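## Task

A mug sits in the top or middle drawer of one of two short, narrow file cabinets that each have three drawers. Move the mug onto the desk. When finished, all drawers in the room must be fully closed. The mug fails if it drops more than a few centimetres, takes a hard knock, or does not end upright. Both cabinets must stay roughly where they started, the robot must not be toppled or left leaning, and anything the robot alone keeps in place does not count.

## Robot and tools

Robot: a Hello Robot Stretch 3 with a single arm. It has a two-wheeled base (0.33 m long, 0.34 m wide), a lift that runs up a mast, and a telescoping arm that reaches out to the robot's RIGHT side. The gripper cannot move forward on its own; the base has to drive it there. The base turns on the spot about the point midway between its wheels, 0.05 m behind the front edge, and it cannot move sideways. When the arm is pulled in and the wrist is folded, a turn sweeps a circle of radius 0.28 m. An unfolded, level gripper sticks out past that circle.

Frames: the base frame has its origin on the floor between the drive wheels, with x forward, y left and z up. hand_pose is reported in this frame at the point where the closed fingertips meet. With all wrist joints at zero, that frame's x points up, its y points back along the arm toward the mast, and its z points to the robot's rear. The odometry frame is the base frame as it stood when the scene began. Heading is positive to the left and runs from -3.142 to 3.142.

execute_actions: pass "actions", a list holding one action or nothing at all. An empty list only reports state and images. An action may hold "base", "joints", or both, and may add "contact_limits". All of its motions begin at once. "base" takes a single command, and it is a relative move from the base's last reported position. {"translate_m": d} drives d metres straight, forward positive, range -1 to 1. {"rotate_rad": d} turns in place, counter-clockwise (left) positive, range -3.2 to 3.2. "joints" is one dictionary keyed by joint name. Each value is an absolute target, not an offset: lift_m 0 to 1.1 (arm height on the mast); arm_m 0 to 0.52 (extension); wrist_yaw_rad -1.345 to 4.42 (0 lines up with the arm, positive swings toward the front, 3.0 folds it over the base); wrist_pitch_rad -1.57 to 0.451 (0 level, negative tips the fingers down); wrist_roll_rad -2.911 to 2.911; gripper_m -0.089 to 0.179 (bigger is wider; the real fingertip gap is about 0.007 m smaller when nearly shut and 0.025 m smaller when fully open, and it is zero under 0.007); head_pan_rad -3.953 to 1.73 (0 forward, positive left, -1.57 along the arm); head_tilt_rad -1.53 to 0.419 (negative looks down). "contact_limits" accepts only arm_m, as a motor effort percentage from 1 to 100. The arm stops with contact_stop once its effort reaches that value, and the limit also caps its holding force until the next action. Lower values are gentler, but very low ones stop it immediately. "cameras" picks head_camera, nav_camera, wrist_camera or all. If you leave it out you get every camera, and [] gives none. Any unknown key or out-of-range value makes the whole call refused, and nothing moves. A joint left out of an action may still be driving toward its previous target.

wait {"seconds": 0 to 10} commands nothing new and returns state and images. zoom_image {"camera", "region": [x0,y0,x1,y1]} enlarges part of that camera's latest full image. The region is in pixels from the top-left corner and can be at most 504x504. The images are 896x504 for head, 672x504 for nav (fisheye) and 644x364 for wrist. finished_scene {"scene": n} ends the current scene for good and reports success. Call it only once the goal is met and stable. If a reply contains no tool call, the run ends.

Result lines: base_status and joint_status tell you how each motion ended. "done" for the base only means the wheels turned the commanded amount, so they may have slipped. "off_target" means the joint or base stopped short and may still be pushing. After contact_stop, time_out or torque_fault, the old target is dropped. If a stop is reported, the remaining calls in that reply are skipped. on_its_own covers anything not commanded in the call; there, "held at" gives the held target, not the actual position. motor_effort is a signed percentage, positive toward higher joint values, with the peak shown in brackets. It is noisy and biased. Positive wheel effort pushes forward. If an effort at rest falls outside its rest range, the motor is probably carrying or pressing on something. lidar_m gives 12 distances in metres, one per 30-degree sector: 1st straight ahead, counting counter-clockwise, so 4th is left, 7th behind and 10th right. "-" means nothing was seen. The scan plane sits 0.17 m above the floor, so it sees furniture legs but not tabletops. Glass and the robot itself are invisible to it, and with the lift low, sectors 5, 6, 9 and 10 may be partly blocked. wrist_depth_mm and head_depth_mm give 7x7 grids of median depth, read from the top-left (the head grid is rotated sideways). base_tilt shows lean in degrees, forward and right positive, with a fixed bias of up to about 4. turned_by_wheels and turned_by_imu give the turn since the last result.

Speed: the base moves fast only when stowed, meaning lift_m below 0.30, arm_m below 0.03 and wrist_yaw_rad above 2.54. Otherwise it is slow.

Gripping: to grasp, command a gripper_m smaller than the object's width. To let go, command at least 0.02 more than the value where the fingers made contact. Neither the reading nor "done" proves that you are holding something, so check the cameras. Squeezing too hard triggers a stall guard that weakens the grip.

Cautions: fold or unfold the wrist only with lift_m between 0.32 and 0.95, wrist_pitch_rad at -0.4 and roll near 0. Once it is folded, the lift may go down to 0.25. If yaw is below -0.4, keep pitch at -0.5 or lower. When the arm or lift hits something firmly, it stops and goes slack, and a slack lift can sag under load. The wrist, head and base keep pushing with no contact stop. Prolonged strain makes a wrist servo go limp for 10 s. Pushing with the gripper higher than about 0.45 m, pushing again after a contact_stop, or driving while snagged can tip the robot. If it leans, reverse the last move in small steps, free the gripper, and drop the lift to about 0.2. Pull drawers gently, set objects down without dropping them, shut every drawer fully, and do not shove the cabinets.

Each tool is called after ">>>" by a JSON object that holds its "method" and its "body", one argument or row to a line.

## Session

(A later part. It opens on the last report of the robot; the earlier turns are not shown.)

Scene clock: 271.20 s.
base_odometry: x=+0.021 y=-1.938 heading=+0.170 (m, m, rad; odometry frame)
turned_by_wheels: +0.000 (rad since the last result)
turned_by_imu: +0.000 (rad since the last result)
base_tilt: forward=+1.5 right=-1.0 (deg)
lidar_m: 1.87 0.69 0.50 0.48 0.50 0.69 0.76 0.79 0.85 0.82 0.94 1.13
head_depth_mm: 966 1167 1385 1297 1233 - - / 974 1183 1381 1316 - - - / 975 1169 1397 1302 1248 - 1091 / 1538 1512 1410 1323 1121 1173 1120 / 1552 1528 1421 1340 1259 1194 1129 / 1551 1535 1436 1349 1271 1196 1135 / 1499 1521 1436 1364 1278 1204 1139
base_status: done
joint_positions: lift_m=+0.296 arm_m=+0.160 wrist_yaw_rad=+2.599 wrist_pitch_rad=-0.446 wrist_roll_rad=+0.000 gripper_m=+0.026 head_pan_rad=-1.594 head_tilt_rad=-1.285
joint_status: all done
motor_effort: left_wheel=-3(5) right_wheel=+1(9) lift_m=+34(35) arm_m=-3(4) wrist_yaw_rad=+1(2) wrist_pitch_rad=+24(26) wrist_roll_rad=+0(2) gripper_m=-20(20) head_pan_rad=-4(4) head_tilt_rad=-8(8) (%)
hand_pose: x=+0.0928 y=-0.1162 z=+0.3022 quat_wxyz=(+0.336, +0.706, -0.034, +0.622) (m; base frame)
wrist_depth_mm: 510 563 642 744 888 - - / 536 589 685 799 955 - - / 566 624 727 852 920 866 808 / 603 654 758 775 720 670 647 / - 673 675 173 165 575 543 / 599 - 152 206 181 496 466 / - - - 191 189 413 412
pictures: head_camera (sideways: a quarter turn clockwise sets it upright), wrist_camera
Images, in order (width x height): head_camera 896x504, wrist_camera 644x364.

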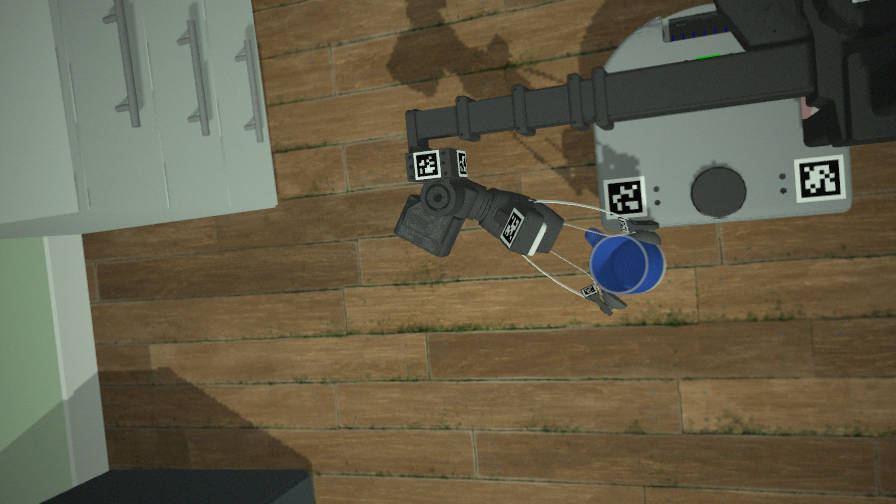

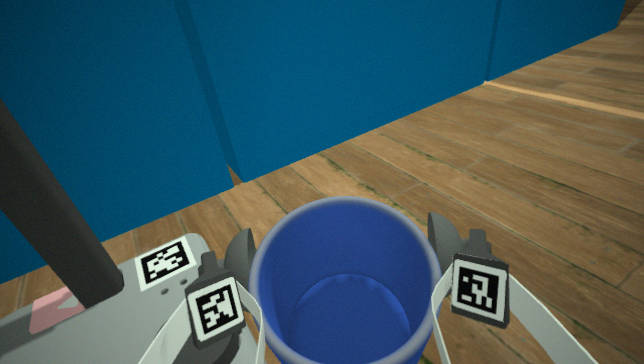

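>>> {"method": "execute_actions", "body": {
  "actions": [],
  "cameras": ["wrist_camera","head_camera"]
}}

Scene clock: 274.27 s.
base_odometry: x=+0.021 y=-1.938 heading=+0.170 (m, m, rad; odometry frame)
turned_by_wheels: +0.000 (rad since the last result)
turned_by_imu: +0.000 (rad since the last result)
base_tilt: forward=+1.5 right=-0.8 (deg)
lidar_m: 1.87 0.68 0.50 0.48 0.50 0.69 0.76 0.79 0.85 0.81 0.94 1.13
head_depth_mm: 966 1170 1376 1292 1227 - - / 975 1187 1383 1317 - - - / 976 1167 1393 1298 1251 - 1097 / 1549 1513 1412 1326 1119 1173 1123 / 1547 1527 1421 1339 1263 1194 1127 / 1550 1545 1434 1340 1267 1200 1135 / 1507 1515 1439 1359 1274 1204 1139
base_status: done
joint_positions: lift_m=+0.296 arm_m=+0.160 wrist_yaw_rad=+2.599 wrist_pitch_rad=-0.446 wrist_roll_rad=+0.000 gripper_m=+0.026 head_pan_rad=-1.594 head_tilt_rad=-1.285
joint_status: all done
motor_effort: left_wheel=-3(5) right_wheel=+1(9) lift_m=+34(35) arm_m=-4(4) wrist_yaw_rad=+1(2) wrist_pitch_rad=+24(26) wrist_roll_rad=+0(2) gripper_m=-20(20) head_pan_rad=-2(4) head_tilt_rad=-7(8) (%)
hand_pose: x=+0.0928 y=-0.1162 z=+0.3022 quat_wxyz=(+0.336, +0.706, -0.034, +0.622) (m; base frame)
wrist_depth_mm: 504 562 645 746 887 - - / 542 595 689 782 940 - - / 562 632 728 874 929 857 812 / 600 663 766 771 715 683 652 / - 675 672 174 166 573 539 / 612 - 152 206 181 496 468 / - - - 190 191 416 409
pictures: head_camera (sideways: a quarter turn clockwise sets it upright), wrist_camera
Images, in order (width x height): head_camera 896x504, wrist_camera 644x364.

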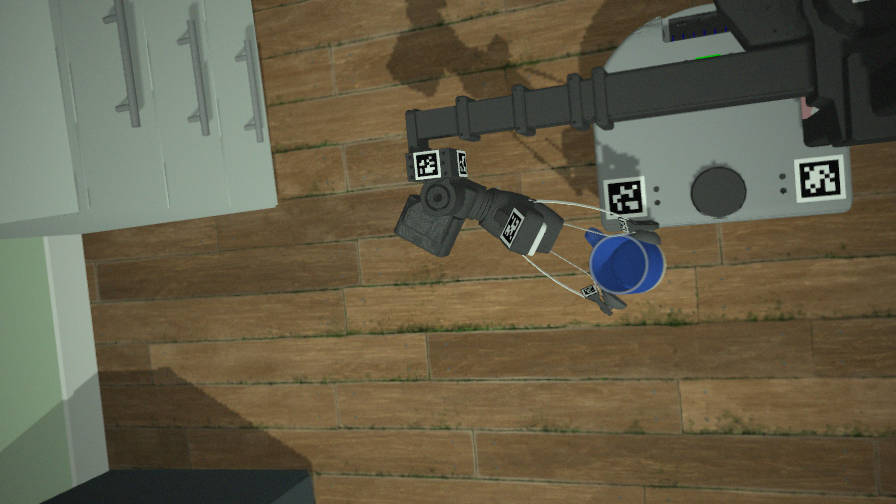

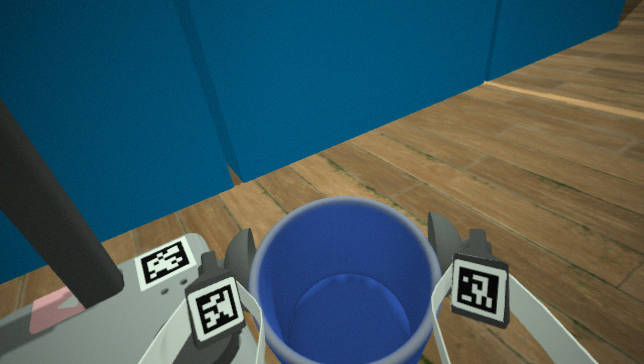

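>>> {"method": "execute_actions", "body": {
  "actions": [
    {"base":{"translate_m":0.15},"joints":{"wrist_pitch_rad":-0.55,"arm_m":0.022}}
  ],
  "cameras": ["wrist_camera","head_camera"]
}}

>>> {"method": "execute_actions", "body": {
  "actions": [
    {"base":{"translate_m":1.0},"joints":{"head_pan_rad":-2.2,"head_tilt_rad":-0.7}}
  ],
  "cameras": ["wrist_camera","head_camera"]
}}

Scene clock: 283.40 s.
base_odometry: x=+0.169 y=-1.913 heading=+0.170 (m, m, rad; odometry frame)
turned_by_wheels: +0.000 (rad since the last result)
turned_by_imu: +0.001 (rad since the last result)
base_tilt: forward=+1.6 right=-0.8 (deg)
lidar_m: 1.86 0.69 0.50 0.48 0.50 0.69 0.91 0.95 0.84 0.84 0.87 1.96
head_depth_mm: 970 1163 1380 1294 1230 - - / 1024 1232 1390 1311 - - - / 1531 1501 1406 1316 - - 1090 / 1561 1509 1423 1333 1251 1157 1121 / 1555 1530 1431 1340 1258 1193 1126 / 1517 1508 1427 1353 1270 1196 1137 / 1137 1146 1403 1361 1278 1200 1142
base_status: done
joint_positions: lift_m=+0.296 arm_m=+0.022 wrist_yaw_rad=+2.599 wrist_pitch_rad=-0.581 wrist_roll_rad=+0.000 gripper_m=+0.026 head_pan_rad=-1.594 head_tilt_rad=-1.285
joint_status: all done
motor_effort: left_wheel=-3(17) right_wheel=+2(8) lift_m=+34(34) arm_m=-4(5) wrist_yaw_rad=+0(0) wrist_pitch_rad=+17(24) wrist_roll_rad=+0(0) gripper_m=-20(20) head_pan_rad=-3(3) head_tilt_rad=-8(8) (%)
hand_pose: x=+0.0825 y=+0.0047 z=+0.2736 quat_wxyz=(+0.377, +0.707, +0.014, +0.598) (m; base frame)
wrist_depth_mm: 417 470 525 615 739 932 - / 438 504 564 667 801 828 789 / 469 540 626 724 703 679 635 / 501 574 634 617 599 568 541 / 549 574 554 174 166 491 465 / - 517 152 205 181 434 415 / - - - 191 190 378 376
pictures: head_camera (sideways: a quarter turn clockwise sets it upright), wrist_camera
Images, in order (width x height): head_camera 896x504, wrist_camera 644x364.

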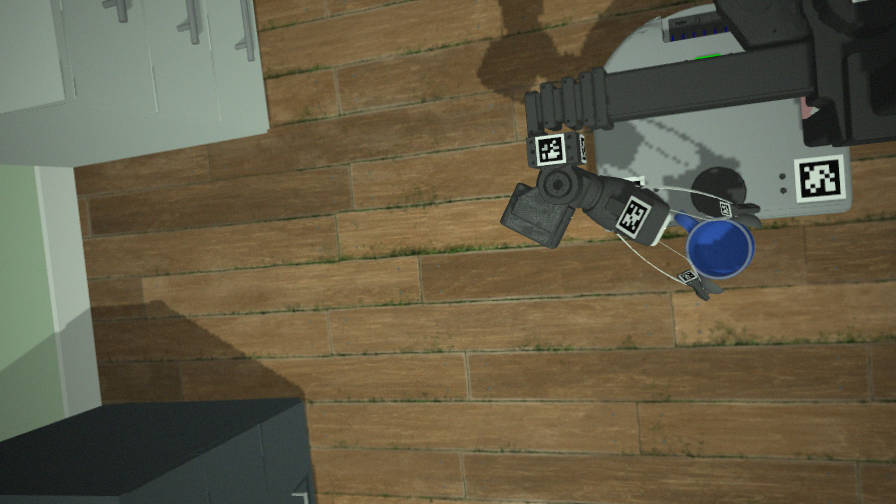

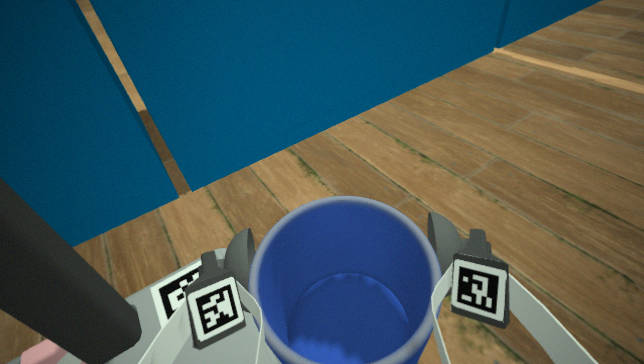

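Scene clock: 288.40 s.
base_odometry: x=+1.155 y=-1.744 heading=+0.170 (m, m, rad; odometry frame)
turned_by_wheels: +0.000 (rad since the last result)
turned_by_imu: +0.003 (rad since the last result)
base_tilt: forward=+1.5 right=-0.8 (deg)
lidar_m: 1.86 0.68 0.50 0.48 0.50 0.68 1.91 1.46 0.83 0.95 1.43 1.93
head_depth_mm: 1776 1954 1633 1739 1643 1389 1207 / 1653 1829 1782 1905 1664 1402 1215 / 1541 1679 1872 1961 1447 1415 1224 / 1444 1581 1739 1252 1276 1384 1235 / 1358 1482 1577 1270 1152 1334 1243 / 1282 1384 1488 1287 1161 1429 1258 / 1212 1311 1422 1370 1641 1466 1273
base_status: done
joint_positions: lift_m=+0.296 arm_m=+0.022 wrist_yaw_rad=+2.599 wrist_pitch_rad=-0.582 wrist_roll_rad=+0.000 gripper_m=+0.026 head_pan_rad=-2.193 head_tilt_rad=-0.704
joint_status: all done
motor_effort: left_wheel=-4(11) right_wheel=+3(10) lift_m=+34(34) arm_m=-4(4) wrist_yaw_rad=+1(1) wrist_pitch_rad=+17(17) wrist_roll_rad=+0(0) gripper_m=-20(20) head_pan_rad=-3(35) head_tilt_rad=+1(34) (%)
hand_pose: x=+0.0825 y=+0.0045 z=+0.2734 quat_wxyz=(+0.378, +0.707, +0.014, +0.598) (m; base frame)
wrist_depth_mm: 424 457 520 606 732 - - / 445 493 564 662 802 823 772 / 465 533 622 704 707 669 640 / 495 580 631 615 594 565 548 / 551 575 554 174 166 488 469 / - 514 152 206 181 431 412 / - - - 191 190 378 376
pictures: head_camera (sideways: a quarter turn clockwise sets it upright), wrist_camera
Images, in order (width x height): head_camera 896x504, wrist_camera 644x364.

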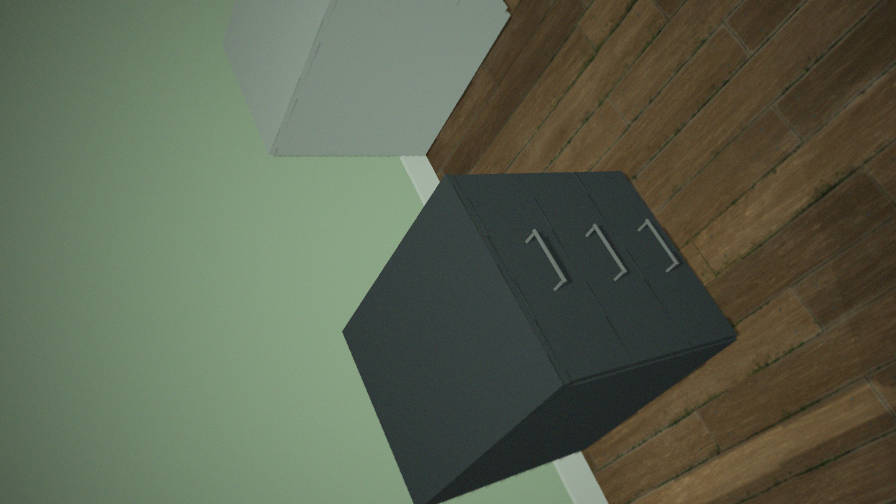

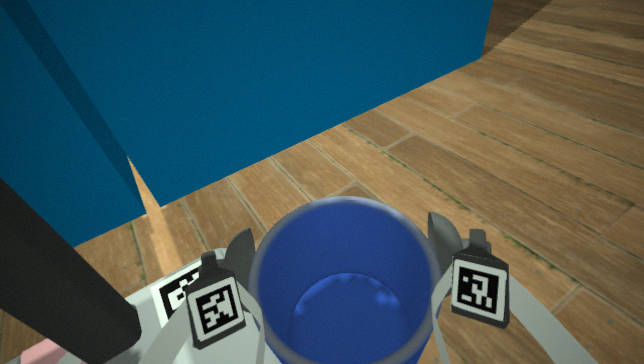

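>>> {"method": "execute_actions", "body": {
  "actions": [
    {"base":{"translate_m":1.0},"joints":{"head_pan_rad":0.5}}
  ],
  "cameras": []
}}

>>> {"method": "execute_actions", "body": {
  "actions": [
    {"base":{"translate_m":0.32}}
  ],
  "cameras": []
}}

>>> {"method": "execute_actions", "body": {
  "actions": [
    {"base":{"rotate_rad":1.62}}
  ],
  "cameras": []
}}

>>> {"method": "execute_actions", "body": {
  "actions": [
    {"base":{"translate_m":1.0}}
  ]
}}

Scene clock: 298.03 s.
base_odometry: x=+2.141 y=-1.575 heading=+0.170 (m, m, rad; odometry frame)
turned_by_wheels: +0.000 (rad since the last result)
turned_by_imu: +0.003 (rad since the last result)
base_tilt: forward=+1.3 right=-0.9 (deg)
lidar_m: 0.85 0.88 1.22 0.49 0.49 0.68 1.92 1.49 1.43 1.38 1.20 0.88
head_depth_mm: 715 785 869 976 1111 1282 1207 / 747 822 914 1034 1192 1343 1218 / 783 862 970 1102 1287 1391 1228 / 817 913 1029 1175 1387 1432 1241 / 858 964 1099 1274 1512 1437 1253 / 907 1024 1173 1381 1617 1459 1258 / 960 1087 1261 1498 1705 1470 1269
base_status: done
joint_positions: lift_m=+0.296 arm_m=+0.022 wrist_yaw_rad=+2.599 wrist_pitch_rad=-0.583 wrist_roll_rad=+0.000 gripper_m=+0.026 head_pan_rad=+0.493 head_tilt_rad=-0.704
joint_status: all done
motor_effort: left_wheel=-4(10) right_wheel=+3(10) lift_m=+34(34) arm_m=-5(4) wrist_yaw_rad=+0(1) wrist_pitch_rad=+17(17) wrist_roll_rad=+0(0) gripper_m=-20(20) head_pan_rad=+4(44) head_tilt_rad=+2(2) (%)
hand_pose: x=+0.0824 y=+0.0045 z=+0.2734 quat_wxyz=(+0.378, +0.707, +0.014, +0.598) (m; base frame)
wrist_depth_mm: - - - - - 810 655 / 753 - - 948 890 799 692 / 559 859 799 754 712 673 640 / 506 680 655 621 598 564 536 / 543 559 557 174 166 489 471 / - 514 152 206 181 434 415 / - - - 191 190 380 376
pictures: none
No camera images: the call's "cameras" was empty. Leave "cameras" out to get every camera's image.

Scene clock: 300.83 s.
base_odometry: x=+2.456 y=-1.521 heading=+0.169 (m, m, rad; odometry frame)
turned_by_wheels: +0.000 (rad since the last result)
turned_by_imu: +0.001 (rad since the last result)
base_tilt: forward=+1.5 right=-0.8 (deg)
lidar_m: 0.53 0.55 0.76 2.14 0.64 0.67 1.91 1.77 1.43 1.39 0.75 0.55
head_depth_mm: 432 474 526 589 672 781 932 / 451 496 554 626 720 848 1025 / 472 524 586 666 774 922 1137 / 494 551 622 715 837 1022 1189 / 519 583 664 771 915 1136 1241 / 548 618 709 832 1004 1276 1255 / 580 659 765 908 1117 1383 1265
base_status: done
joint_positions: lift_m=+0.296 arm_m=+0.022 wrist_yaw_rad=+2.599 wrist_pitch_rad=-0.583 wrist_roll_rad=+0.000 gripper_m=+0.026 head_pan_rad=+0.493 head_tilt_rad=-0.704
joint_status: not commanded
motor_effort: left_wheel=-4(12) right_wheel=+3(9) lift_m=+34(34) arm_m=-4(4) wrist_yaw_rad=+1(0) wrist_pitch_rad=+17(17) wrist_roll_rad=+0(0) gripper_m=-20(20) head_pan_rad=+3(3) head_tilt_rad=+2(2) (%)
hand_pose: x=+0.0824 y=+0.0045 z=+0.2734 quat_wxyz=(+0.378, +0.707, +0.014, +0.598) (m; base frame)
wrist_depth_mm: - - - 890 625 484 397 / - - - 887 693 521 421 / 885 838 801 761 676 543 445 / 745 685 656 617 590 555 461 / 607 584 552 174 166 496 461 / - 519 152 205 182 435 416 / - - - 191 191 374 375
pictures: none
No camera images: the call's "cameras" was empty. Leave "cameras" out to get every camera's image.

Scene clock: 303.03 s.
base_odometry: x=+2.456 y=-1.521 heading=+1.789 (m, m, rad; odometry frame)
turned_by_wheels: +1.620 (rad since the last result)
turned_by_imu: +1.610 (rad since the last result)
base_tilt: forward=+1.5 right=-0.9 (deg)
lidar_m: 2.60 0.64 0.71 2.33 1.87 1.42 1.39 0.71 0.54 0.53 0.56 0.80
head_depth_mm: 2890 3119 2591 2005 1653 1392 1207 / 3068 3327 2625 2037 1661 1404 1214 / 808 885 985 1105 1268 1360 1226 / 688 744 817 897 999 1120 1209 / 603 646 696 765 863 1049 1226 / 537 585 655 772 938 1197 1255 / 536 612 712 850 1062 1368 1265
base_status: done
joint_positions: lift_m=+0.296 arm_m=+0.022 wrist_yaw_rad=+2.599 wrist_pitch_rad=-0.583 wrist_roll_rad=+0.000 gripper_m=+0.026 head_pan_rad=+0.493 head_tilt_rad=-0.704
joint_status: not commanded
motor_effort: left_wheel=-3(14) right_wheel=+3(9) lift_m=+34(34) arm_m=-5(5) wrist_yaw_rad=+1(1) wrist_pitch_rad=+17(17) wrist_roll_rad=+0(0) gripper_m=-20(21) head_pan_rad=+4(3) head_tilt_rad=+1(2) (%)
hand_pose: x=+0.0824 y=+0.0045 z=+0.2734 quat_wxyz=(+0.378, +0.707, +0.014, +0.598) (m; base frame)
wrist_depth_mm: - - - 842 657 765 - / - - - 889 724 817 770 / 911 842 802 740 706 676 646 / 721 672 656 617 593 570 536 / 610 573 560 174 166 490 472 / - 512 152 206 182 433 415 / - - - 191 191 381 372
pictures: none
No camera images: the call's "cameras" was empty. Leave "cameras" out to get every camera's image.

Scene clock: 308.03 s.
base_odometry: x=+2.239 y=-0.545 heading=+1.789 (m, m, rad; odometry frame)
turned_by_wheels: +0.000 (rad since the last result)
turned_by_imu: +0.003 (rad since the last result)
base_tilt: forward=+1.6 right=-0.9 (deg)
lidar_m: 2.39 2.06 3.27 0.39 0.40 0.57 1.90 0.79 0.60 0.59 0.62 0.89
head_depth_mm: 2074 2266 2437 2016 1648 1396 1209 / 2059 2307 2374 2029 1651 1398 1215 / 1990 2536 2667 2064 1684 1415 1230 / 2106 2697 2725 2107 1699 1426 1232 / 2423 2857 2785 2143 1718 1444 1249 / 2550 3007 2785 2156 1742 1466 1258 / 2669 3292 2883 2180 1760 1470 1271
base_status: done
joint_positions: lift_m=+0.296 arm_m=+0.022 wrist_yaw_rad=+2.599 wrist_pitch_rad=-0.583 wrist_roll_rad=+0.000 gripper_m=+0.026 head_pan_rad=+0.493 head_tilt_rad=-0.704
joint_status: not commanded
motor_effort: left_wheel=-4(9) right_wheel=+3(9) lift_m=+34(34) arm_m=-4(4) wrist_yaw_rad=+0(1) wrist_pitch_rad=+17(17) wrist_roll_rad=+0(0) gripper_m=-20(20) head_pan_rad=+3(3) head_tilt_rad=+2(1) (%)
hand_pose: x=+0.0824 y=+0.0045 z=+0.2734 quat_wxyz=(+0.378, +0.707, +0.014, +0.598) (m; base frame)
wrist_depth_mm: 680 - - - - - - / 507 - - 943 893 843 775 / 382 814 786 758 701 672 635 / 413 627 647 615 589 563 547 / 452 518 558 174 166 493 466 / - 514 152 206 181 433 413 / - - - 190 190 375 373
pictures: head_camera (sideways: a quarter turn clockwise sets it upright), nav_camera (sideways: a quarter turn counterclockwise sets it upright), wrist_camera
Images, in order (width x height): head_camera 896x504, nav_camera 672x504, wrist_camera 644x364.

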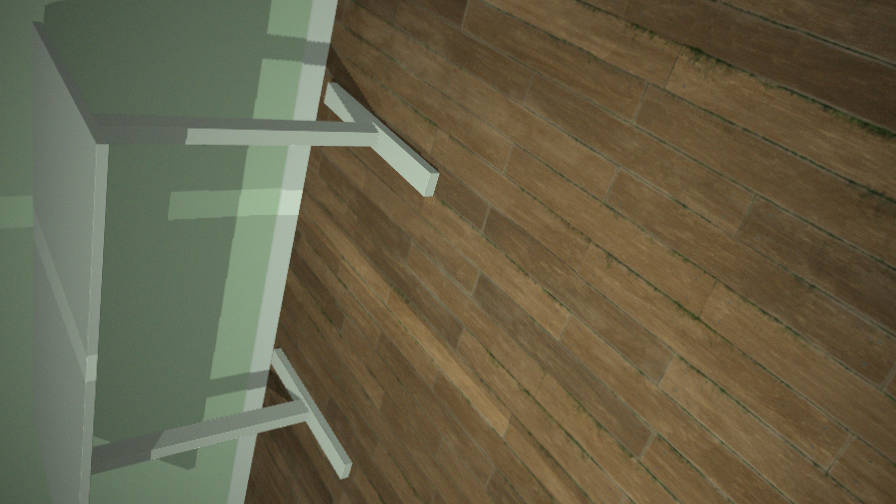

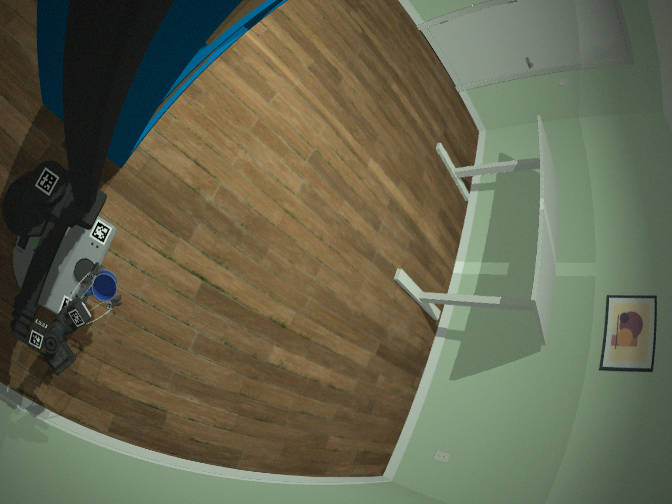

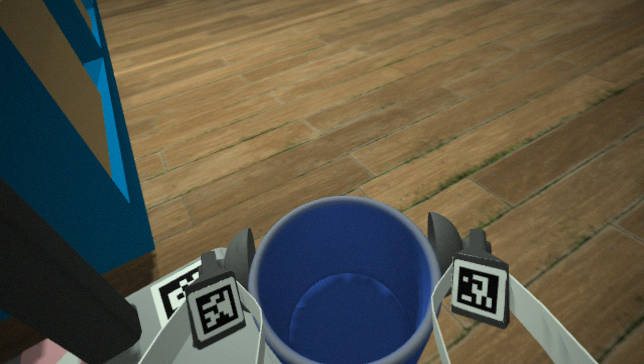

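>>> {"method": "execute_actions", "body": {
  "actions": [
    {"base":{"rotate_rad":0.72},"joints":{"head_pan_rad":-0.7,"head_tilt_rad":-0.5}}
  ],
  "cameras": []
}}

>>> {"method": "execute_actions", "body": {
  "actions": [
    {"base":{"translate_m":1.0}}
  ],
  "cameras": []
}}

>>> {"method": "execute_actions", "body": {
  "actions": [
    {"base":{"translate_m":0.4},"joints":{"lift_m":0.7}}
  ],
  "cameras": ["nav_camera"]
}}

>>> {"method": "execute_actions", "body": {
  "actions": [
    {"base":{"rotate_rad":0.81},"joints":{"lift_m":0.9,"head_pan_rad":-1.57,"head_tilt_rad":-0.6}}
  ],
  "cameras": ["nav_camera","head_camera"]
}}

Scene clock: 316.73 s.
base_odometry: x=+2.239 y=-0.545 heading=+2.509 (m, m, rad; odometry frame)
turned_by_wheels: +0.720 (rad since the last result)
turned_by_imu: +0.716 (rad since the last result)
base_tilt: forward=+1.6 right=-0.9 (deg)
lidar_m: 2.75 3.20 0.38 0.44 2.39 1.19 0.68 0.59 0.59 0.68 1.17 2.06
head_depth_mm: 1977 2138 2261 2452 2038 1631 1362 / 2001 2144 2316 2480 2081 1656 1373 / 2015 2157 2335 2529 2106 1667 1387 / 2033 2175 2357 2515 2132 1683 1400 / 2044 2193 2364 2553 2163 1699 1402 / 2050 2200 2404 2589 2190 1721 1420 / 2074 2215 1968 2617 2216 1734 1428
base_status: done
joint_positions: lift_m=+0.296 arm_m=+0.022 wrist_yaw_rad=+2.599 wrist_pitch_rad=-0.583 wrist_roll_rad=+0.000 gripper_m=+0.026 head_pan_rad=-0.693 head_tilt_rad=-0.507
joint_status: all done
motor_effort: left_wheel=-4(15) right_wheel=+2(8) lift_m=+34(34) arm_m=-4(4) wrist_yaw_rad=+1(0) wrist_pitch_rad=+17(17) wrist_roll_rad=+0(0) gripper_m=-21(19) head_pan_rad=-4(44) head_tilt_rad=+3(21) (%)
hand_pose: x=+0.0824 y=+0.0045 z=+0.2734 quat_wxyz=(+0.378, +0.707, +0.014, +0.598) (m; base frame)
wrist_depth_mm: 456 434 411 715 - - - / 525 486 460 742 881 823 775 / 834 565 529 678 700 671 643 / 728 650 606 586 586 563 541 / 599 575 561 173 166 490 465 / - 516 151 206 181 434 416 / - - - 190 190 377 373
pictures: none
No camera images: the call's "cameras" was empty. Leave "cameras" out to get every camera's image.

Scene clock: 321.73 s.
base_odometry: x=+1.433 y=+0.047 heading=+2.509 (m, m, rad; odometry frame)
turned_by_wheels: +0.000 (rad since the last result)
turned_by_imu: +0.003 (rad since the last result)
base_tilt: forward=+1.4 right=-0.7 (deg)
lidar_m: 1.81 2.46 1.69 0.96 0.81 0.81 1.50 1.29 1.29 1.50 1.67 1.17
head_depth_mm: 1385 1490 1597 1733 1855 1625 1360 / 1389 1495 1618 1746 1885 1652 1370 / 1407 1510 1317 1775 1896 1617 1378 / 1412 1522 1245 1254 1911 1641 1395 / 1434 1533 1284 1813 1963 1699 1410 / 1444 1542 1321 1820 1977 1728 1417 / 1464 1564 1355 1841 1997 1740 1432
base_status: done
joint_positions: lift_m=+0.296 arm_m=+0.022 wrist_yaw_rad=+2.599 wrist_pitch_rad=-0.583 wrist_roll_rad=+0.000 gripper_m=+0.026 head_pan_rad=-0.693 head_tilt_rad=-0.507
joint_status: not commanded
motor_effort: left_wheel=-4(11) right_wheel=+3(10) lift_m=+34(34) arm_m=-4(5) wrist_yaw_rad=+1(1) wrist_pitch_rad=+17(17) wrist_roll_rad=+0(0) gripper_m=-20(20) head_pan_rad=-3(3) head_tilt_rad=+3(3) (%)
hand_pose: x=+0.0824 y=+0.0045 z=+0.2733 quat_wxyz=(+0.378, +0.707, +0.014, +0.598) (m; base frame)
wrist_depth_mm: 897 - - - - - - / 816 - - 958 885 844 782 / 821 849 796 740 705 669 640 / 738 679 648 613 590 563 540 / 614 570 562 174 166 491 472 / - 513 152 206 182 435 413 / - - - 191 190 379 372
pictures: none
No camera images: the call's "cameras" was empty. Leave "cameras" out to get every camera's image.

Scene clock: 326.97 s.
base_odometry: x=+1.110 y=+0.283 heading=+2.509 (m, m, rad; odometry frame)
turned_by_wheels: +0.000 (rad since the last result)
turned_by_imu: +0.001 (rad since the last result)
base_tilt: forward=+1.5 right=-0.8 (deg)
lidar_m: 1.40 2.18 2.17 1.27 1.22 1.10 1.83 1.58 1.58 1.61 0.90 1.38
head_depth_mm: 1143 1224 1146 748 623 1123 1296 / 1152 1236 1174 759 631 1657 1370 / 1161 1245 1211 771 640 1666 1380 / 1169 1260 1247 787 651 1683 1403 / 1183 1274 1282 801 661 1698 1415 / 1195 1282 1333 816 1666 1727 1421 / 1207 1289 1351 835 1688 1746 1430
base_status: done
joint_positions: lift_m=+0.700 arm_m=+0.022 wrist_yaw_rad=+2.599 wrist_pitch_rad=-0.584 wrist_roll_rad=+0.000 gripper_m=+0.026 head_pan_rad=-0.693 head_tilt_rad=-0.507
joint_status: all done
motor_effort: left_wheel=-4(11) right_wheel=+3(9) lift_m=+35(37) arm_m=-4(4) wrist_yaw_rad=+0(0) wrist_pitch_rad=+18(18) wrist_roll_rad=+0(0) gripper_m=-20(20) head_pan_rad=-3(4) head_tilt_rad=+3(3) (%)
hand_pose: x=+0.0824 y=+0.0044 z=+0.6771 quat_wxyz=(+0.378, +0.707, +0.015, +0.598) (m; base frame)
wrist_depth_mm: - - - - - - - / - - - - - - - / - - - - - - - / - - - - - - - / - - - 174 167 967 933 / - 972 154 207 181 842 803 / 869 - 802 191 190 746 738
pictures: nav_camera (sideways: a quarter turn counterclockwise sets it upright)
Images, in order (width x height): nav_camera 672x504.

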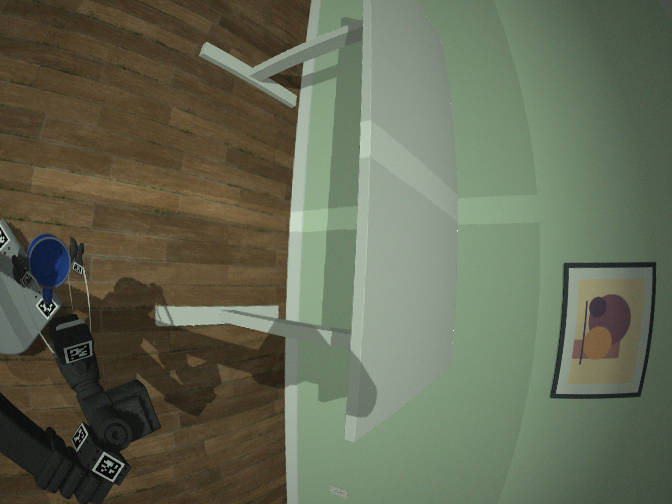

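Scene clock: 329.63 s.
base_odometry: x=+1.110 y=+0.283 heading=-2.964 (m, m, rad; odometry frame)
turned_by_wheels: +0.810 (rad since the last result)
turned_by_imu: +0.808 (rad since the last result)
base_tilt: forward=+1.5 right=-0.8 (deg)
lidar_m: 2.17 1.62 1.11 1.10 1.14 1.63 1.58 1.64 1.43 0.90 1.45 1.41
head_depth_mm: 1158 1245 884 634 1680 1589 - / 1162 1251 905 643 1133 1228 - / 1170 1249 925 654 1715 1625 - / 1164 1267 944 663 1729 1617 - / 1170 1280 970 673 1743 1571 1328 / 1184 1276 993 685 1745 1589 1343 / 1180 1285 1018 696 1749 1608 1347
base_status: done
joint_positions: lift_m=+0.900 arm_m=+0.022 wrist_yaw_rad=+2.599 wrist_pitch_rad=-0.584 wrist_roll_rad=+0.000 gripper_m=+0.026 head_pan_rad=-1.563 head_tilt_rad=-0.592
joint_status: all done
motor_effort: left_wheel=-4(10) right_wheel=+3(5) lift_m=+36(35) arm_m=-4(4) wrist_yaw_rad=+1(1) wrist_pitch_rad=+18(18) wrist_roll_rad=+0(0) gripper_m=-19(20) head_pan_rad=-4(41) head_tilt_rad=-3(15) (%)
hand_pose: x=+0.0823 y=+0.0044 z=+0.8771 quat_wxyz=(+0.378, +0.707, +0.015, +0.598) (m; base frame)
wrist_depth_mm: 955 - - - - - - / 906 - - - - - - / 951 - - - - - - / - - - - - - - / - - - 174 166 - - / - - 154 206 182 - - / - - - 191 190 912 915
pictures: head_camera (sideways: a quarter turn clockwise sets it upright), nav_camera (sideways: a quarter turn counterclockwise sets it upright)
Images, in order (width x height): head_camera 896x504, nav_camera 672x504.

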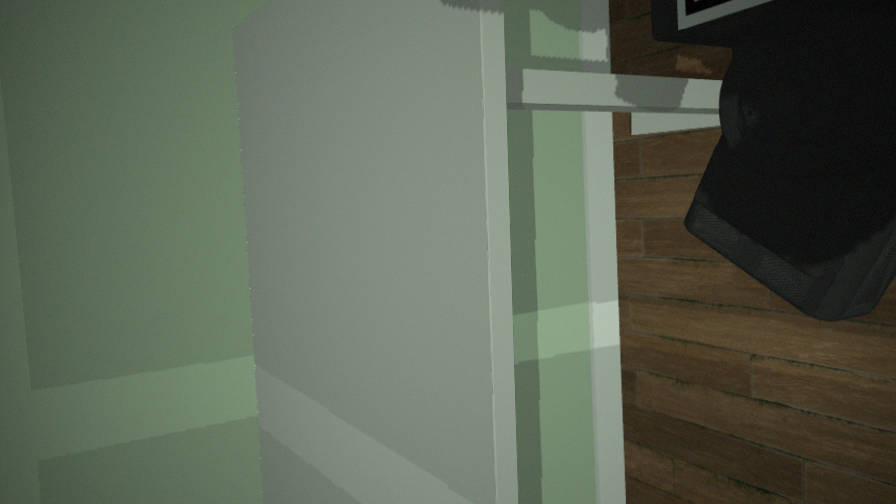

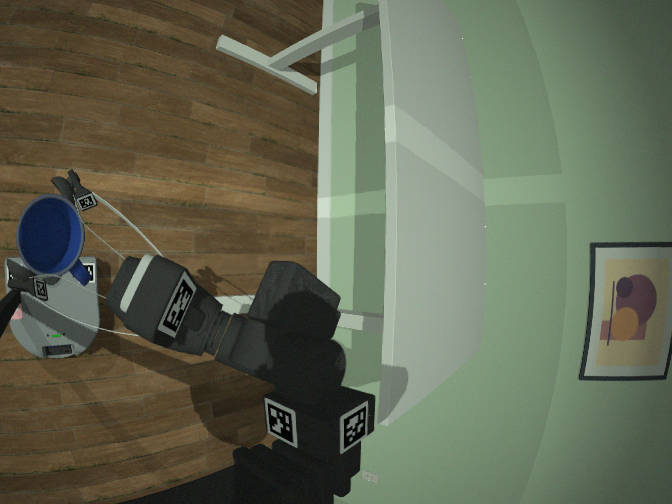

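>>> {"method": "execute_actions", "body": {
  "actions": [
    {"joints":{"wrist_yaw_rad":0,"arm_m":0.0}}
  ],
  "cameras": ["wrist_camera"]
}}

>>> {"method": "execute_actions", "body": {
  "actions": [
    {"joints":{"lift_m":1.098}}
  ]
}}

Scene clock: 336.07 s.
base_odometry: x=+1.110 y=+0.283 heading=-2.964 (m, m, rad; odometry frame)
turned_by_wheels: +0.000 (rad since the last result)
turned_by_imu: +0.000 (rad since the last result)
base_tilt: forward=+1.6 right=-0.8 (deg)
lidar_m: 2.17 1.62 1.11 1.10 1.14 1.62 1.58 1.64 1.43 0.90 1.45 1.41
head_depth_mm: 1158 1246 887 632 1682 1550 - / 1164 1248 909 643 1135 1191 - / 1162 1255 925 652 1708 1618 - / 1173 1276 950 663 1733 1594 1311 / 1175 1278 970 674 1731 1571 1330 / 1176 1280 997 685 1733 1591 1338 / 1187 1289 1012 697 1742 1601 1351
base_status: not commanded
joint_positions: lift_m=+0.900 arm_m=+0.000 wrist_yaw_rad=+0.003 wrist_pitch_rad=-0.584 wrist_roll_rad=+0.000 gripper_m=+0.026 head_pan_rad=-1.563 head_tilt_rad=-0.592
joint_status: all done
motor_effort: left_wheel=-4(4) right_wheel=+3(3) lift_m=+36(36) arm_m=-5(3) wrist_yaw_rad=-2(1) wrist_pitch_rad=+18(18) wrist_roll_rad=+0(0) gripper_m=-20(20) head_pan_rad=-3(3) head_tilt_rad=-4(4) (%)
hand_pose: x=-0.0210 y=-0.3459 z=+0.8771 quat_wxyz=(+0.678, +0.205, -0.677, -0.203) (m; base frame)
wrist_depth_mm: 300 288 282 276 598 - - / - - - - - - - / - - - - - - - / - - - - - - - / - - - 174 166 - - / - - 154 207 182 - - / - - - 191 190 921 907
pictures: wrist_camera
Images, in order (width x height): wrist_camera 644x364.

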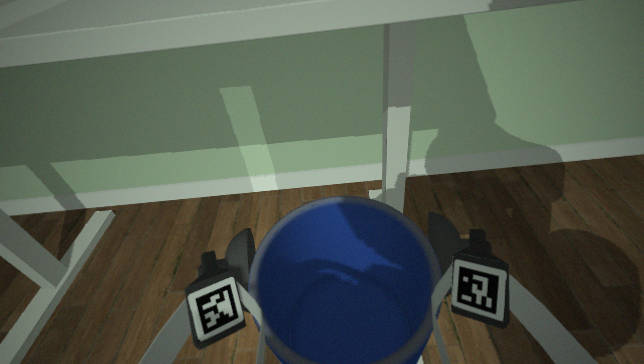

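Scene clock: 338.70 s.
base_odometry: x=+1.110 y=+0.283 heading=-2.964 (m, m, rad; odometry frame)
turned_by_wheels: +0.000 (rad since the last result)
turned_by_imu: +0.000 (rad since the last result)
base_tilt: forward=+1.4 right=-0.8 (deg)
lidar_m: 2.17 1.61 1.11 1.10 1.14 1.62 1.58 1.64 1.43 0.89 1.45 1.41
head_depth_mm: - - - - - - 1249 / - - - - - - 1269 / - - - 686 - 1465 1304 / 1172 1267 946 691 1737 1557 1315 / 1173 1277 970 674 1738 1565 1325 / 1177 1278 992 683 1746 1591 1334 / 1179 1281 1016 698 1751 1609 1349
base_status: not commanded
joint_positions: lift_m=+1.097 arm_m=+0.000 wrist_yaw_rad=+0.002 wrist_pitch_rad=-0.584 wrist_roll_rad=+0.000 gripper_m=+0.026 head_pan_rad=-1.563 head_tilt_rad=-0.592
joint_status: all done
motor_effort: left_wheel=-4(4) right_wheel=+2(3) lift_m=+36(33) arm_m=-5(4) wrist_yaw_rad=-1(1) wrist_pitch_rad=+18(18) wrist_roll_rad=+0(0) gripper_m=-20(20) head_pan_rad=-3(4) head_tilt_rad=-4(4) (%)
hand_pose: x=-0.0211 y=-0.3459 z=+1.0748 quat_wxyz=(+0.678, +0.204, -0.677, -0.203) (m; base frame)
wrist_depth_mm: - - 929 834 775 - - / 783 713 661 605 567 - - / 583 543 516 481 453 430 - / 465 440 428 407 403 394 - / - - - 173 167 - - / - - 154 206 182 - - / - - - 191 189 - -
pictures: head_camera (sideways: a quarter turn clockwise sets it upright), nav_camera (sideways: a quarter turn counterclockwise sets it upright), wrist_camera
Images, in order (width x height): head_camera 896x504, nav_camera 672x504, wrist_camera 644x364.

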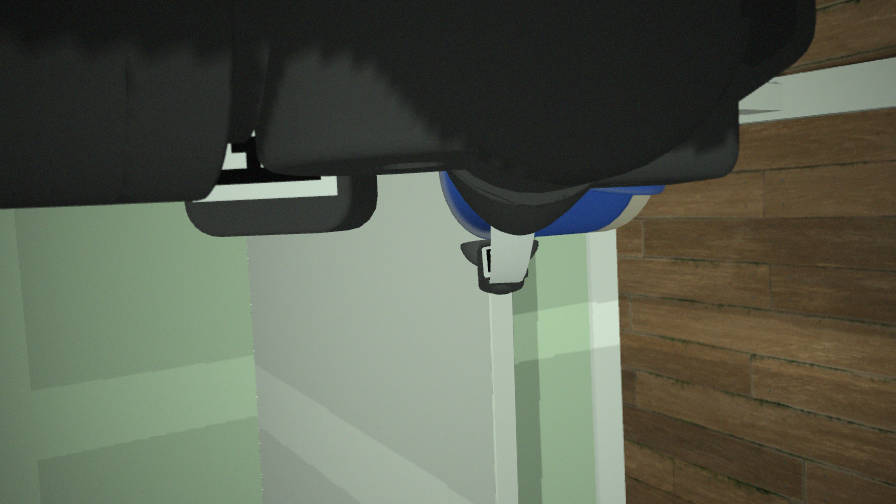

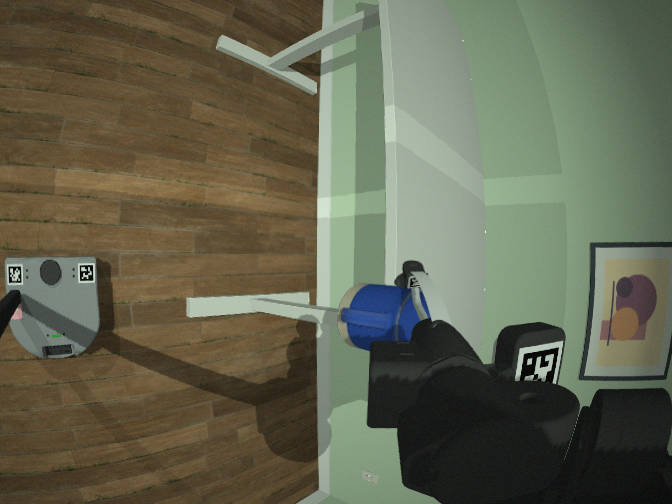

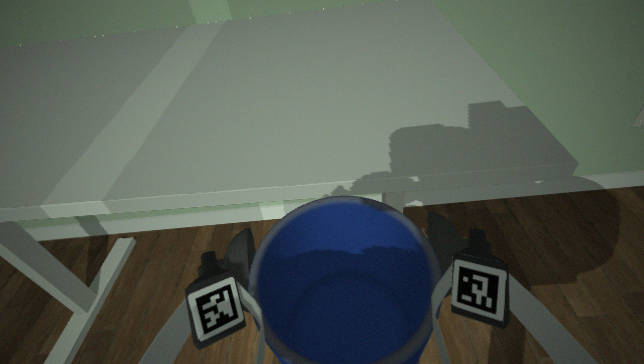

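>>> {"method": "execute_actions", "body": {
  "actions": [
    {"joints":{"arm_m":0.5,"wrist_yaw_rad":1.0,"head_tilt_rad":-0.35,"head_pan_rad":-1.45},"contact_limits":{"arm_m":15}}
  ]
}}

Scene clock: 351.10 s.
base_odometry: x=+1.110 y=+0.283 heading=-2.964 (m, m, rad; odometry frame)
turned_by_wheels: +0.000 (rad since the last result)
turned_by_imu: +0.001 (rad since the last result)
base_tilt: forward=+1.4 right=-0.8 (deg)
lidar_m: 2.17 1.62 1.10 1.10 1.14 1.63 1.58 1.65 1.43 0.90 1.44 1.41
head_depth_mm: 1134 1190 1273 1084 709 962 1426 / 1144 1209 - 1100 721 1542 1559 / 1169 1241 1296 1052 730 1565 1569 / 1202 1261 1335 722 730 1595 1584 / 1214 1285 1353 1196 755 1627 1604 / 1231 1300 1372 1220 768 1661 1621 / 1252 1317 1400 1258 783 1697 1633
base_status: not commanded
joint_positions: lift_m=+1.097 arm_m=+0.500 wrist_yaw_rad=+0.998 wrist_pitch_rad=-0.584 wrist_roll_rad=+0.000 gripper_m=+0.026 head_pan_rad=-1.457 head_tilt_rad=-0.359
joint_status: all done
motor_effort: left_wheel=-4(4) right_wheel=+3(3) lift_m=+36(36) arm_m=+5(6) wrist_yaw_rad=+1(6) wrist_pitch_rad=+18(18) wrist_roll_rad=+0(0) gripper_m=-20(20) head_pan_rad=+3(14) head_tilt_rad=+5(24) (%)
contact_limits: arm_m 15 (drawing in: default 32, maximum 52; extending or still: default 44, maximum 71)
hand_pose: x=+0.1471 y=-0.7534 z=+1.0748 quat_wxyz=(+0.692, +0.503, -0.497, +0.145) (m; base frame)
wrist_depth_mm: - - 947 819 747 648 537 / - 705 650 607 562 524 498 / - 534 507 476 449 428 404 / - 437 414 395 375 362 344 / - 368 354 174 166 314 300 / - 317 154 206 181 276 265 / - 278 259 191 191 241 238
pictures: head_camera (sideways: a quarter turn clockwise sets it upright), nav_camera (sideways: a quarter turn counterclockwise sets it upright), wrist_camera
Images, in order (width x height): head_camera 896x504, nav_camera 672x504, wrist_camera 644x364.

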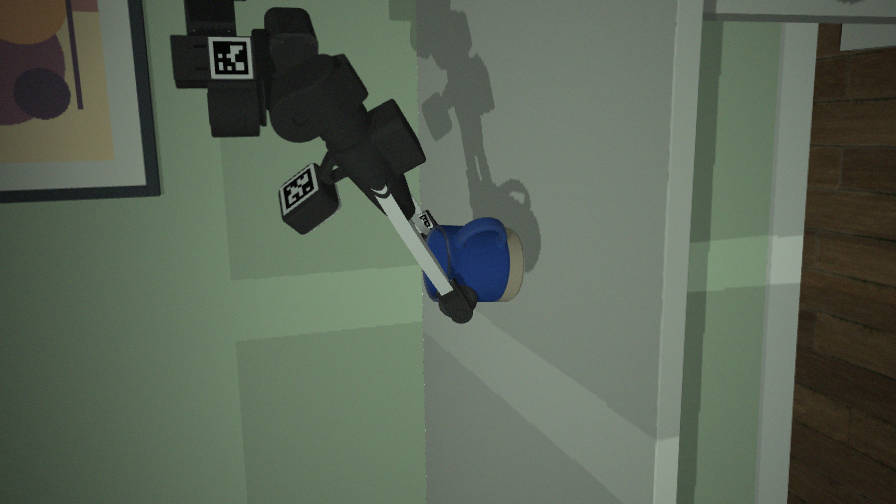

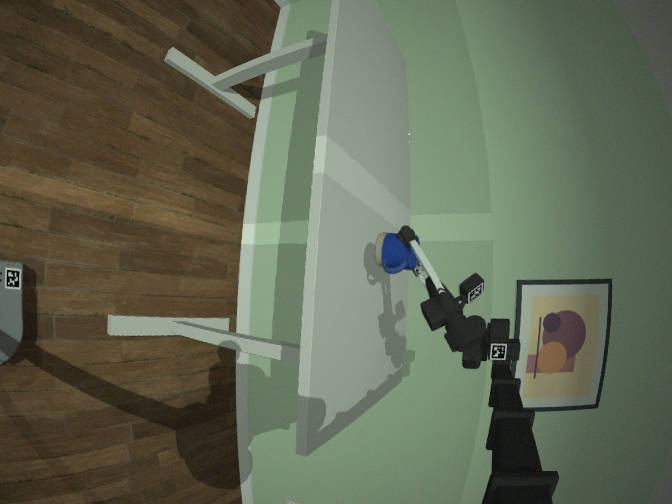

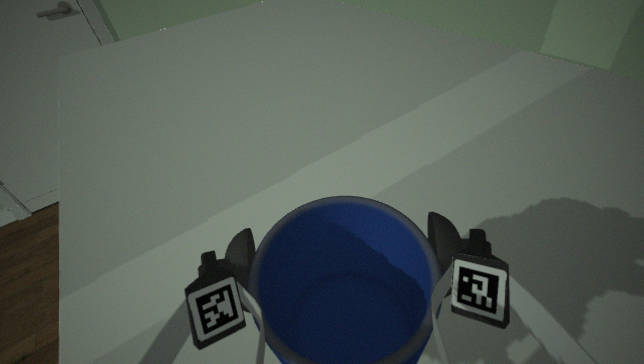

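>>> {"method": "execute_actions", "body": {
  "actions": [
    {"joints":{"wrist_pitch_rad":-0.72,"lift_m":1.085}}
  ],
  "cameras": ["head_camera","wrist_camera"]
}}

>>> {"method": "zoom_image", "body": {
  "camera": "head_camera",
  "region": [380,150,620,360]
}}

Scene clock: 355.23 s.
base_odometry: x=+1.110 y=+0.283 heading=-2.964 (m, m, rad; odometry frame)
turned_by_wheels: +0.000 (rad since the last result)
turned_by_imu: +0.000 (rad since the last result)
base_tilt: forward=+1.5 right=-0.8 (deg)
lidar_m: 2.17 1.62 1.11 1.10 1.14 1.62 1.57 1.64 1.43 0.90 1.45 1.41
head_depth_mm: 1134 1198 1275 1083 709 956 1424 / 1148 1217 - 1031 721 1530 1561 / 1167 1244 1291 983 716 1565 1573 / 1199 1264 1326 1264 711 1591 1582 / 1218 1280 1352 1198 755 1628 1596 / 1236 1302 1376 1225 767 1663 1614 / 1254 1317 1401 1253 781 1689 1629
base_status: not commanded
joint_positions: lift_m=+1.085 arm_m=+0.500 wrist_yaw_rad=+0.998 wrist_pitch_rad=-0.745 wrist_roll_rad=+0.000 gripper_m=+0.026 head_pan_rad=-1.457 head_tilt_rad=-0.359
joint_status: all done
motor_effort: left_wheel=-4(4) right_wheel=+3(3) lift_m=+26(29) arm_m=+5(5) wrist_yaw_rad=+1(1) wrist_pitch_rad=+13(17) wrist_roll_rad=+0(0) gripper_m=-20(20) head_pan_rad=+4(3) head_tilt_rad=+6(5) (%)
hand_pose: x=+0.1232 y=-0.7380 z=+1.0325 quat_wxyz=(+0.702, +0.541, -0.455, +0.089) (m; base frame)
wrist_depth_mm: 619 547 517 489 458 431 407 / 491 448 429 406 386 365 348 / 410 377 362 345 328 317 305 / 360 324 311 300 289 280 270 / 310 286 278 174 167 252 243 / - 257 154 206 182 230 219 / - 234 219 191 190 206 202
pictures: head_camera (sideways: a quarter turn clockwise sets it upright), wrist_camera
Images, in order (width x height): head_camera 896x504, wrist_camera 644x364.

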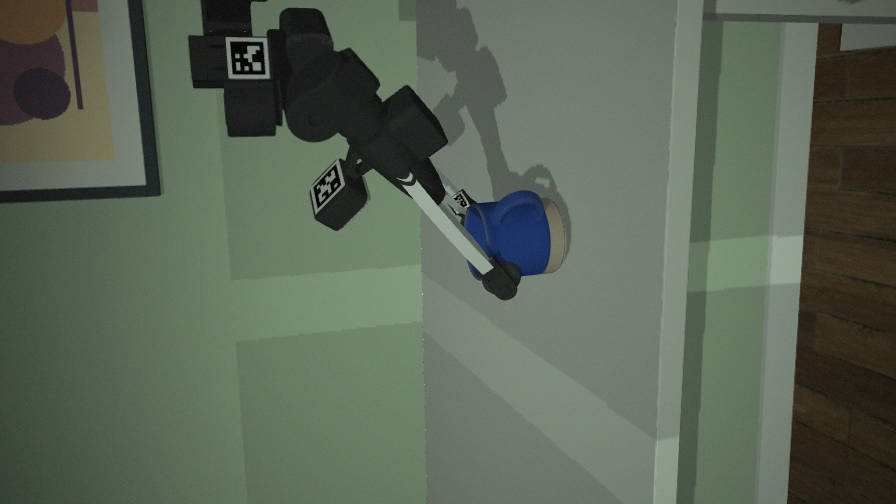

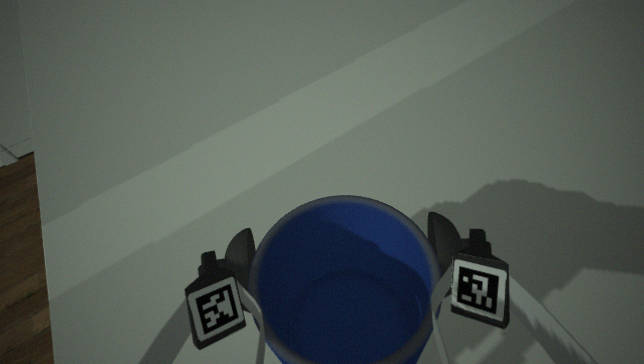

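Region (380, 150, 620, 360) of head_camera's 896x504 image, scaled by 2.100, with more detail than that image has; it fills the top 441 rows of this view, and the rest is white.

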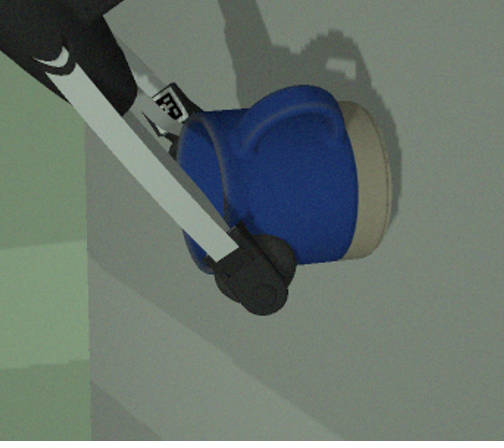

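About upright. Lower in small steps, watching pitch effort.

>>> {"method": "execute_actions", "body": {
  "actions": [
    {"joints":{"lift_m":1.075}}
  ],
  "cameras": ["head_camera"]
}}

Scene clock: 358.40 s.
base_odometry: x=+1.110 y=+0.283 heading=-2.964 (m, m, rad; odometry frame)
turned_by_wheels: +0.000 (rad since the last result)
turned_by_imu: +0.000 (rad since the last result)
base_tilt: forward=+1.5 right=-0.8 (deg)
lidar_m: 2.17 1.62 1.11 1.10 1.14 1.63 1.58 1.65 1.43 0.90 1.45 1.41
head_depth_mm: 1133 1195 1272 1081 710 960 1423 / 1146 1223 - 1024 720 1537 1555 / 1163 1241 1295 1041 717 1563 1574 / 1206 1255 1331 1253 707 1595 1591 / 1213 1280 1354 1192 754 1618 1596 / 1234 1298 1380 1224 768 1654 1613 / 1256 1324 1396 1261 781 1680 1632
base_status: not commanded
joint_positions: lift_m=+1.075 arm_m=+0.500 wrist_yaw_rad=+0.998 wrist_pitch_rad=-0.746 wrist_roll_rad=+0.000 gripper_m=+0.026 head_pan_rad=-1.457 head_tilt_rad=-0.359
joint_status: all done
motor_effort: left_wheel=-4(4) right_wheel=+3(3) lift_m=+26(25) arm_m=+5(5) wrist_yaw_rad=+1(1) wrist_pitch_rad=+14(14) wrist_roll_rad=+0(0) gripper_m=-20(19) head_pan_rad=+4(3) head_tilt_rad=+5(4) (%)
hand_pose: x=+0.1230 y=-0.7379 z=+1.0223 quat_wxyz=(+0.702, +0.541, -0.455, +0.089) (m; base frame)
wrist_depth_mm: 575 526 491 466 434 413 388 / 467 430 407 386 365 348 333 / 390 361 344 328 314 301 291 / 332 313 298 288 276 268 257 / 296 274 266 173 166 241 230 / 263 246 154 206 182 218 211 / 235 223 210 191 190 196 194
pictures: head_camera (sideways: a quarter turn clockwise sets it upright)
Images, in order (width x height): head_camera 896x504.

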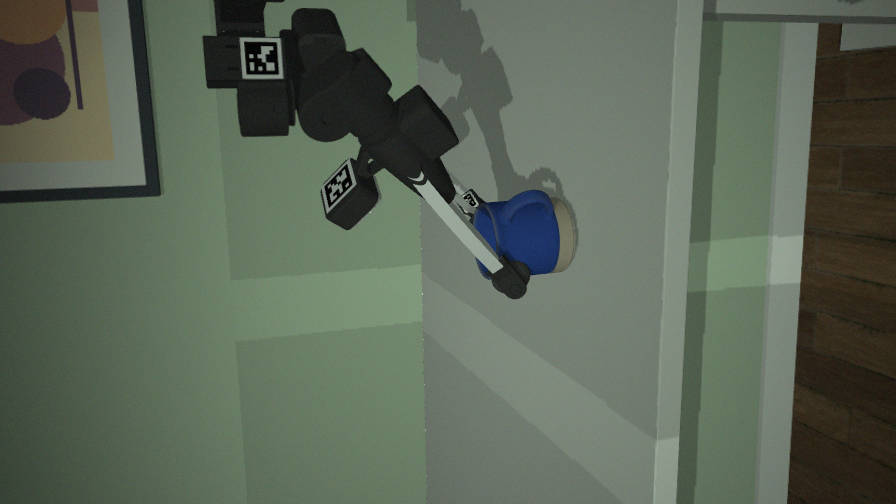

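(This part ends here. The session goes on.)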